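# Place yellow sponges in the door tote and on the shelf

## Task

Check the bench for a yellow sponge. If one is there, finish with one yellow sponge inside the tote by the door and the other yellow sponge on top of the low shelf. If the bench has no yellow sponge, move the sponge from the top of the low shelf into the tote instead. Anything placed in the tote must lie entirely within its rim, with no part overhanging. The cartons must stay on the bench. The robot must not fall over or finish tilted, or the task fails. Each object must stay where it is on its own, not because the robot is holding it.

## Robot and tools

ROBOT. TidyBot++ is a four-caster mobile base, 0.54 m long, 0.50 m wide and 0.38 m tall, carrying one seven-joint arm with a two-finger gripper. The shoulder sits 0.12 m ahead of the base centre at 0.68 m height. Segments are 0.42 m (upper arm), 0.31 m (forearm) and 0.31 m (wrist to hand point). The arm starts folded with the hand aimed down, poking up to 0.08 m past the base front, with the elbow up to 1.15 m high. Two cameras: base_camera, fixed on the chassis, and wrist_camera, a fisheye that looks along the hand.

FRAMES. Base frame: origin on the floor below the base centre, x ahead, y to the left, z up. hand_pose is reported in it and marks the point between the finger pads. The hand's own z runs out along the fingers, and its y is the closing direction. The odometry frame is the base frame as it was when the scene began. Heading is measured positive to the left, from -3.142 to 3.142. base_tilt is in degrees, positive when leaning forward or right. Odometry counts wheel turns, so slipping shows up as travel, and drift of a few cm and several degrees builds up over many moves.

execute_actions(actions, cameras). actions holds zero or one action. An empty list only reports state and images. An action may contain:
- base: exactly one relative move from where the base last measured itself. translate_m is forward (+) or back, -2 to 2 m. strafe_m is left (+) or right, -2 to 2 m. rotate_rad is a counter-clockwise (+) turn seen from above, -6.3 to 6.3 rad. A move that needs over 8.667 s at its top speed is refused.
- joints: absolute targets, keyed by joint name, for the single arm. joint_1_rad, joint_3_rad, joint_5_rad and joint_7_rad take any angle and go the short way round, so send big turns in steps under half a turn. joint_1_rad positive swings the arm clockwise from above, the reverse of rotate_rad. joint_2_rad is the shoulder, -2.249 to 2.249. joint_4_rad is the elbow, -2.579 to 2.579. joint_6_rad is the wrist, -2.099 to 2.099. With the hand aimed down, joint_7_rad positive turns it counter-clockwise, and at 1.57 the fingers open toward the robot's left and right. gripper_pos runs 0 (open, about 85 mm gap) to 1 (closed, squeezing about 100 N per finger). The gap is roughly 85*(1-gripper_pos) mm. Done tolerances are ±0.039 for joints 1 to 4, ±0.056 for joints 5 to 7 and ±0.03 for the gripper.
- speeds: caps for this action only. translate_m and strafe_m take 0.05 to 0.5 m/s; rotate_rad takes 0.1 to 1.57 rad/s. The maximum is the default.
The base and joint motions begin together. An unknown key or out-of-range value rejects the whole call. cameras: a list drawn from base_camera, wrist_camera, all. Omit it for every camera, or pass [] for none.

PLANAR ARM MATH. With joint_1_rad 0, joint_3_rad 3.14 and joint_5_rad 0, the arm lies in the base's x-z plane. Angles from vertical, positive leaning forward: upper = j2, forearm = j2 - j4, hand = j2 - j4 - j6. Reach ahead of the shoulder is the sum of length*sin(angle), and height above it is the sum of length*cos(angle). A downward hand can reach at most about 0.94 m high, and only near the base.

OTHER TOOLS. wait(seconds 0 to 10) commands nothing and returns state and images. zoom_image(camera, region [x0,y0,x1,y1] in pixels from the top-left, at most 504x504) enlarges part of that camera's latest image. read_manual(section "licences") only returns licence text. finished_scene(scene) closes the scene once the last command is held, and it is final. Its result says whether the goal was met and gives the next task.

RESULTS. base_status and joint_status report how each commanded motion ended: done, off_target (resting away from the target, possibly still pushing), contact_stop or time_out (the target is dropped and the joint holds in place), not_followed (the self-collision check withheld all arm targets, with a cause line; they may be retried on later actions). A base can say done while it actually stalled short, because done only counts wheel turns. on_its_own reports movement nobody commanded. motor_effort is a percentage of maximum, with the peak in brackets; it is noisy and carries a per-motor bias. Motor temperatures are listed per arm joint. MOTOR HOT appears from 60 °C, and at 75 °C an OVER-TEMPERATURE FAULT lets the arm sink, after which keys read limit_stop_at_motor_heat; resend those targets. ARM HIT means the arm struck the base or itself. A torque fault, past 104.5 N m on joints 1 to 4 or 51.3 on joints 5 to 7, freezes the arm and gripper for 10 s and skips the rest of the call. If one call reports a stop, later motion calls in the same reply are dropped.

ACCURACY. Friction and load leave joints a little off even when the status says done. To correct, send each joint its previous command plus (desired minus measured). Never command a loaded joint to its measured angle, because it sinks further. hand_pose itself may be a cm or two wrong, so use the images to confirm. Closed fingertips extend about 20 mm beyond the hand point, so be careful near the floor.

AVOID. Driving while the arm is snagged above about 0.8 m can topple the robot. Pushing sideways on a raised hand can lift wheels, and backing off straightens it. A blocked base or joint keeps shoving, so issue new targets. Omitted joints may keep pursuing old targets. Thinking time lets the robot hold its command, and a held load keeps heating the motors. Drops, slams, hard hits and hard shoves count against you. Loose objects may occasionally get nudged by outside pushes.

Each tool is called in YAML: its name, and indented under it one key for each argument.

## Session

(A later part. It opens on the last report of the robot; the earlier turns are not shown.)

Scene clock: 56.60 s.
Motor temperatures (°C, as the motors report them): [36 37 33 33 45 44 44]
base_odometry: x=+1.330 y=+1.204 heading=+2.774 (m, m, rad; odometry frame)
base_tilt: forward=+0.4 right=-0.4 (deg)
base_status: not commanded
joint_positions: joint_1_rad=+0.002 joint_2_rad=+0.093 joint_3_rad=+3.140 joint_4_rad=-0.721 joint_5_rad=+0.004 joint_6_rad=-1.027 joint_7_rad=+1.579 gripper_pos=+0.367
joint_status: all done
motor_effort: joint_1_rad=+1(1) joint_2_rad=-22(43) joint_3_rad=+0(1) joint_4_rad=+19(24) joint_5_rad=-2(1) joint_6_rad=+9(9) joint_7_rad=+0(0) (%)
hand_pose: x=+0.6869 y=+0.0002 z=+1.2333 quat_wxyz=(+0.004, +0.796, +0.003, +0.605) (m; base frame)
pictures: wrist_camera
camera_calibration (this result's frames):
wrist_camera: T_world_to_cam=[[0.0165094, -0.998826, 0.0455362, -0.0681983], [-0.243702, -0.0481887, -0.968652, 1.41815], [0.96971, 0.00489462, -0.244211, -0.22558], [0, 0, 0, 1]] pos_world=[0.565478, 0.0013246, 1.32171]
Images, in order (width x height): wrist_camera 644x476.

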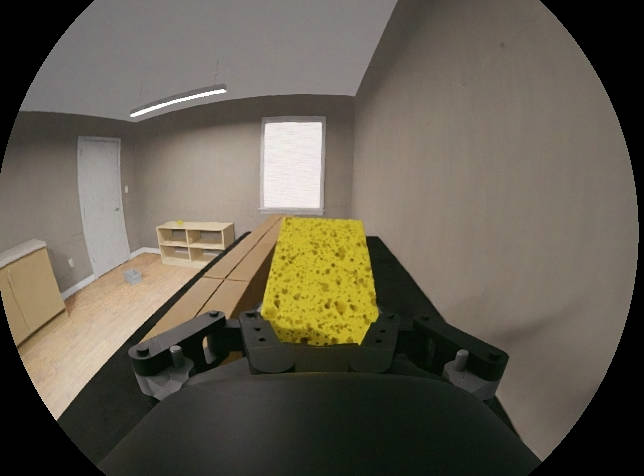

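execute_actions:
  actions:
    - {"base":{"strafe_m":0.95}}
  cameras: []

execute_actions:
  actions:
    - {"base":{"rotate_rad":0.58}}
  cameras: []

execute_actions:
  actions:
    - {"base":{"translate_m":2.0}}

Scene clock: 60.13 s.
Motor temperatures (°C, as the motors report them): [36 37 33 33 45 44 44]
base_odometry: x=+0.989 y=+0.317 heading=+2.774 (m, m, rad; odometry frame)
base_tilt: forward=+0.4 right=-0.4 (deg)
base_status: done
joint_positions: joint_1_rad=+0.003 joint_2_rad=+0.093 joint_3_rad=+3.140 joint_4_rad=-0.721 joint_5_rad=+0.004 joint_6_rad=-1.027 joint_7_rad=+1.579 gripper_pos=+0.367
joint_status: not commanded
motor_effort: joint_1_rad=+1(2) joint_2_rad=-21(22) joint_3_rad=+0(2) joint_4_rad=+19(20) joint_5_rad=-1(2) joint_6_rad=+9(9) joint_7_rad=+0(0) (%)
hand_pose: x=+0.6868 y=-0.0006 z=+1.2333 quat_wxyz=(+0.005, +0.796, +0.003, +0.605) (m; base frame)
pictures: none
No camera images: the call's "cameras" was empty. Leave "cameras" out to get every camera's image.

Scene clock: 61.70 s.
Motor temperatures (°C, as the motors report them): [36 37 33 33 45 44 44]
base_odometry: x=+0.988 y=+0.317 heading=-2.929 (m, m, rad; odometry frame)
base_tilt: forward=+0.4 right=-0.4 (deg)
base_status: done
joint_positions: joint_1_rad=+0.005 joint_2_rad=+0.093 joint_3_rad=+3.136 joint_4_rad=-0.721 joint_5_rad=+0.004 joint_6_rad=-1.027 joint_7_rad=+1.579 gripper_pos=+0.367
joint_status: not commanded
motor_effort: joint_1_rad=+1(2) joint_2_rad=-21(24) joint_3_rad=+0(3) joint_4_rad=+19(20) joint_5_rad=-1(3) joint_6_rad=+9(10) joint_7_rad=+0(0) (%)
hand_pose: x=+0.6868 y=+0.0000 z=+1.2333 quat_wxyz=(+0.004, +0.796, +0.003, +0.605) (m; base frame)
pictures: none
No camera images: the call's "cameras" was empty. Leave "cameras" out to get every camera's image.

Scene clock: 67.07 s.
Motor temperatures (°C, as the motors report them): [36 37 33 33 45 44 44]
base_odometry: x=-0.966 y=-0.107 heading=-2.929 (m, m, rad; odometry frame)
base_tilt: forward=+0.4 right=-0.4 (deg)
base_status: done
joint_positions: joint_1_rad=+0.005 joint_2_rad=+0.098 joint_3_rad=+3.136 joint_4_rad=-0.721 joint_5_rad=+0.004 joint_6_rad=-1.027 joint_7_rad=+1.579 gripper_pos=+0.367
joint_status: not commanded
motor_effort: joint_1_rad=+1(0) joint_2_rad=-22(25) joint_3_rad=-1(0) joint_4_rad=+19(20) joint_5_rad=-1(1) joint_6_rad=+9(9) joint_7_rad=+0(0) (%)
hand_pose: x=+0.6895 y=+0.0000 z=+1.2305 quat_wxyz=(+0.004, +0.797, +0.003, +0.603) (m; base frame)
pictures: base_camera, wrist_camera
camera_calibration (this result's frames):
wrist_camera: T_world_to_cam=[[0.0166345, -0.99883, 0.0454034, -0.0682505], [-0.248474, -0.0481147, -0.967443, 1.41788], [0.968496, 0.00481142, -0.248983, -0.222137], [0, 0, 0, 1]] pos_world=[0.56858, 0.00111899, 1.31951]
Images, in order (width x height): base_camera 644x364, wrist_camera 644x476.

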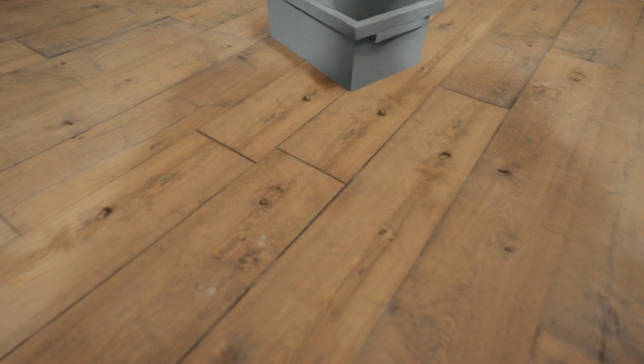

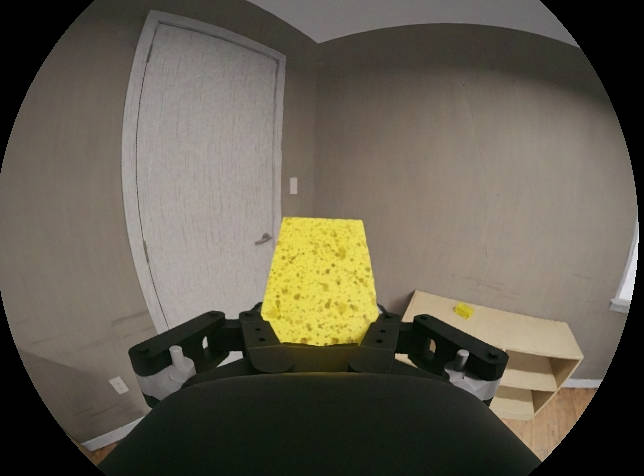

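execute_actions:
  actions:
    - {"base":{"strafe_m":-0.39},"joints":{"joint_1_rad":-0.75,"joint_2_rad":0.7,"joint_4_rad":-1.77,"joint_6_rad":0.0}}
  cameras: []

execute_actions:
  actions:
    - {"base":{"translate_m":0.40},"joints":{"joint_2_rad":1.28,"joint_4_rad":-1.79,"joint_6_rad":0.33}}

Scene clock: 70.23 s.
Motor temperatures (°C, as the motors report them): [36 37 33 33 45 44 44]
base_odometry: x=-1.049 y=+0.274 heading=-2.928 (m, m, rad; odometry frame)
base_tilt: forward=+0.4 right=-0.4 (deg)
base_status: done
joint_positions: joint_1_rad=-0.731 joint_2_rad=+0.681 joint_3_rad=+3.140 joint_4_rad=-1.749 joint_5_rad=+0.004 joint_6_rad=-0.036 joint_7_rad=+1.579 gripper_pos=+0.367
joint_status: all done
motor_effort: joint_1_rad=+1(4) joint_2_rad=-38(44) joint_3_rad=-1(3) joint_4_rad=+15(22) joint_5_rad=-1(0) joint_6_rad=+6(9) joint_7_rad=+0(0) (%)
hand_pose: x=+0.6125 y=+0.4458 z=+0.5279 quat_wxyz=(-0.117, +0.879, +0.343, +0.310) (m; base frame)
pictures: none
No camera images: the call's "cameras" was empty. Leave "cameras" out to get every camera's image.

Scene clock: 72.40 s.
Motor temperatures (°C, as the motors report them): [36 37 33 33 45 44 44]
base_odometry: x=-1.440 y=+0.189 heading=-2.929 (m, m, rad; odometry frame)
base_tilt: forward=+0.4 right=-0.4 (deg)
base_status: done
joint_positions: joint_1_rad=-0.735 joint_2_rad=+1.266 joint_3_rad=+3.140 joint_4_rad=-1.767 joint_5_rad=+0.004 joint_6_rad=+0.296 joint_7_rad=+1.579 gripper_pos=+0.367
joint_status: all done
motor_effort: joint_1_rad=+1(2) joint_2_rad=-39(44) joint_3_rad=-1(3) joint_4_rad=+5(16) joint_5_rad=-1(1) joint_6_rad=+4(7) joint_7_rad=+0(0) (%)
hand_pose: x=+0.5314 y=+0.3762 z=+0.2096 quat_wxyz=(-0.072, +0.912, +0.358, +0.188) (m; base frame)
pictures: base_camera, wrist_camera
camera_calibration (this result's frames):
wrist_camera: T_world_to_cam=[[0.706973, -0.707154, 0.0110459, -0.112873], [-0.639859, -0.646192, -0.415953, 0.726458], [0.301281, 0.287, -0.909319, 0.0618226], [0, 0, 0, 1]] pos_world=[0.526003, 0.371869, 0.359636]
Images, in order (width x height): base_camera 644x364, wrist_camera 644x476.

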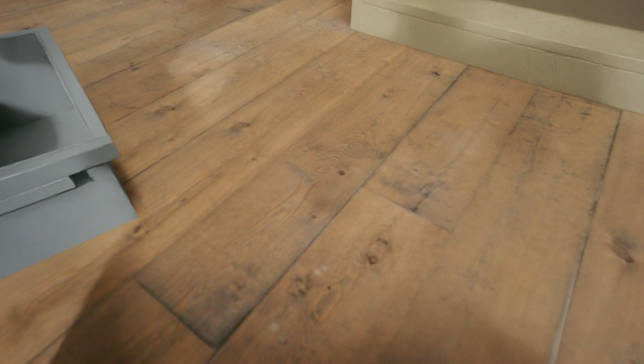

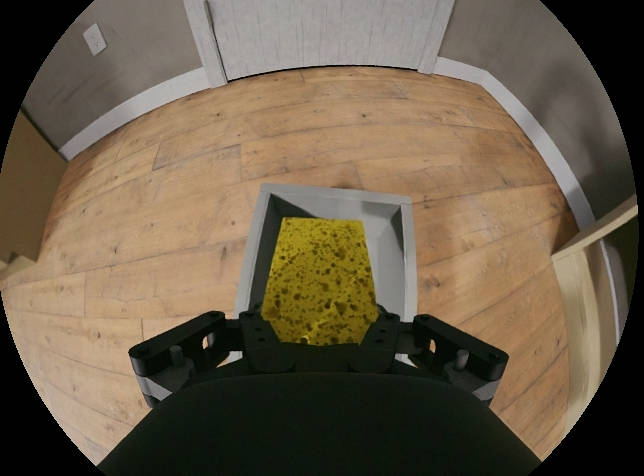

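execute_actions:
  actions:
    - {"joints":{"joint_1_rad":-0.70,"joint_2_rad":1.585,"joint_4_rad":-1.485,"joint_6_rad":0.35}}
  cameras: ["wrist_camera"]

Scene clock: 73.93 s.
Motor temperatures (°C, as the motors report them): [36 37 33 33 45 44 44]
base_odometry: x=-1.440 y=+0.189 heading=-2.929 (m, m, rad; odometry frame)
base_tilt: forward=+0.4 right=-0.4 (deg)
base_status: not commanded
joint_positions: joint_1_rad=-0.725 joint_2_rad=+1.578 joint_3_rad=+3.140 joint_4_rad=-1.510 joint_5_rad=+0.004 joint_6_rad=+0.313 joint_7_rad=+1.579 gripper_pos=+0.367
joint_status: all done
motor_effort: joint_1_rad=+1(1) joint_2_rad=-39(42) joint_3_rad=-1(2) joint_4_rad=+3(5) joint_5_rad=-1(1) joint_6_rad=+4(5) joint_7_rad=-1(0) (%)
hand_pose: x=+0.5283 y=+0.3659 z=+0.0742 quat_wxyz=(-0.065, +0.917, +0.354, +0.170) (m; base frame)
pictures: wrist_camera
camera_calibration (this result's frames):
wrist_camera: T_world_to_cam=[[0.699874, -0.71421, 0.00896638, -0.109947], [-0.658176, -0.64974, -0.380318, 0.669742], [0.277452, 0.260273, -0.924812, -0.0339179], [0, 0, 0, 1]] pos_world=[0.527168, 0.365461, 0.224333]
Images, in order (width x height): wrist_camera 644x476.

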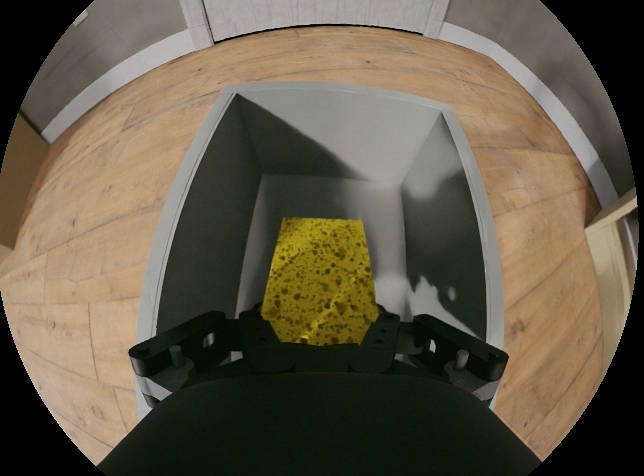

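execute_actions:
  actions:
    - {"joints":{"joint_2_rad":1.64,"joint_6_rad":0.52}}
  cameras: ["wrist_camera"]

Scene clock: 74.87 s.
Motor temperatures (°C, as the motors report them): [36 37 33 33 45 44 44]
base_odometry: x=-1.440 y=+0.189 heading=-2.929 (m, m, rad; odometry frame)
base_tilt: forward=+0.4 right=-0.4 (deg)
base_status: not commanded
joint_positions: joint_1_rad=-0.725 joint_2_rad=+1.624 joint_3_rad=+3.140 joint_4_rad=-1.507 joint_5_rad=+0.004 joint_6_rad=+0.493 joint_7_rad=+1.579 gripper_pos=+0.367
joint_status: all done
motor_effort: joint_1_rad=+1(1) joint_2_rad=-40(42) joint_3_rad=-1(1) joint_4_rad=+3(4) joint_5_rad=-2(1) joint_6_rad=+5(5) joint_7_rad=+0(1) (%)
hand_pose: x=+0.5466 y=+0.3824 z=+0.0726 quat_wxyz=(-0.088, +0.903, +0.349, +0.233) (m; base frame)
pictures: wrist_camera
camera_calibration (this result's frames):
wrist_camera: T_world_to_cam=[[0.698509, -0.715444, 0.0149618, -0.110196], [-0.613061, -0.609072, -0.503177, 0.66071], [0.369108, 0.342302, -0.864054, -0.130677], [0, 0, 0, 1]] pos_world=[0.530263, 0.368312, 0.221191]
Images, in order (width x height): wrist_camera 644x476.

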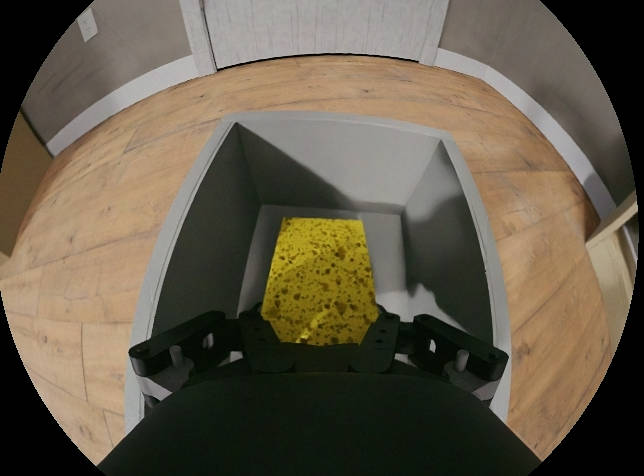

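execute_actions:
  actions:
    - {"joints":{"joint_2_rad":1.675}}
  cameras: []

execute_actions:
  actions:
    - {"joints":{"gripper_pos":0.2}}
  cameras: []

execute_actions:
  actions:
    - {"joints":{"joint_2_rad":1.25,"joint_4_rad":-1.8,"joint_6_rad":0.3}}
  cameras: ["wrist_camera"]

Scene clock: 75.80 s.
Motor temperatures (°C, as the motors report them): [36 37 33 33 45 44 44]
base_odometry: x=-1.440 y=+0.189 heading=-2.929 (m, m, rad; odometry frame)
base_tilt: forward=+0.4 right=-0.4 (deg)
base_status: not commanded
joint_positions: joint_1_rad=-0.725 joint_2_rad=+1.661 joint_3_rad=+3.140 joint_4_rad=-1.505 joint_5_rad=+0.004 joint_6_rad=+0.493 joint_7_rad=+1.579 gripper_pos=+0.367
joint_status: all done
motor_effort: joint_1_rad=+1(1) joint_2_rad=-39(40) joint_3_rad=-1(1) joint_4_rad=+2(3) joint_5_rad=-1(1) joint_6_rad=+5(5) joint_7_rad=+0(0) (%)
hand_pose: x=+0.5303 y=+0.3679 z=+0.0519 quat_wxyz=(-0.082, +0.907, +0.351, +0.217) (m; base frame)
pictures: none
No camera images: the call's "cameras" was empty. Leave "cameras" out to get every camera's image.

Scene clock: 76.80 s.
Motor temperatures (°C, as the motors report them): [36 37 33 33 45 44 44]
base_odometry: x=-1.440 y=+0.189 heading=-2.929 (m, m, rad; odometry frame)
base_tilt: forward=+0.4 right=-0.4 (deg)
base_status: not commanded
joint_positions: joint_1_rad=-0.725 joint_2_rad=+1.661 joint_3_rad=+3.140 joint_4_rad=-1.505 joint_5_rad=+0.004 joint_6_rad=+0.493 joint_7_rad=+1.579 gripper_pos=+0.200
joint_status: all done
motor_effort: joint_1_rad=+1(1) joint_2_rad=-39(39) joint_3_rad=-1(1) joint_4_rad=+3(2) joint_5_rad=-1(1) joint_6_rad=+5(5) joint_7_rad=+0(0) (%)
hand_pose: x=+0.5303 y=+0.3679 z=+0.0519 quat_wxyz=(-0.082, +0.907, +0.351, +0.217) (m; base frame)
pictures: none
No camera images: the call's "cameras" was empty. Leave "cameras" out to get every camera's image.

Scene clock: 78.43 s.
Motor temperatures (°C, as the motors report them): [36 38 33 33 45 44 44]
base_odometry: x=-1.440 y=+0.189 heading=-2.929 (m, m, rad; odometry frame)
base_tilt: forward=+0.4 right=-0.4 (deg)
base_status: not commanded
joint_positions: joint_1_rad=-0.725 joint_2_rad=+1.262 joint_3_rad=+3.140 joint_4_rad=-1.777 joint_5_rad=+0.004 joint_6_rad=+0.334 joint_7_rad=+1.579 gripper_pos=+0.200
joint_status: all done
motor_effort: joint_1_rad=+1(1) joint_2_rad=-40(42) joint_3_rad=-1(1) joint_4_rad=+4(5) joint_5_rad=-1(1) joint_6_rad=+5(6) joint_7_rad=+0(1) (%)
hand_pose: x=+0.5399 y=+0.3763 z=+0.2149 quat_wxyz=(-0.077, +0.911, +0.352, +0.202) (m; base frame)
pictures: wrist_camera
camera_calibration (this result's frames):
wrist_camera: T_world_to_cam=[[0.699527, -0.714498, 0.0124305, -0.112401], [-0.636356, -0.630748, -0.444082, 0.732494], [0.325136, 0.302737, -0.8959, 0.0423836], [0, 0, 0, 1]] pos_world=[0.530974, 0.368878, 0.364656]
Images, in order (width x height): wrist_camera 644x476.

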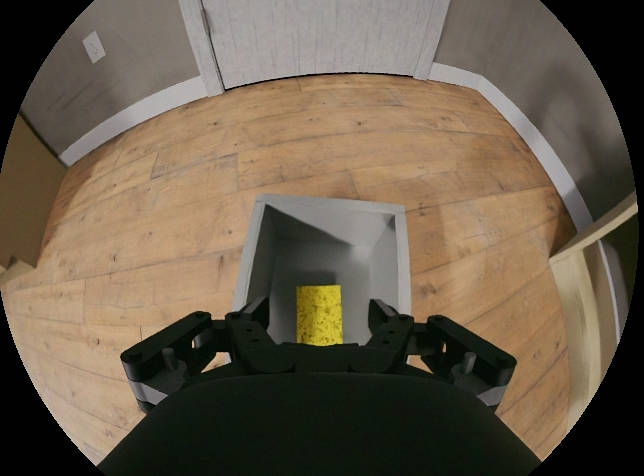

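finished_scene:
  scene: 1

The scene is finished: the task was done.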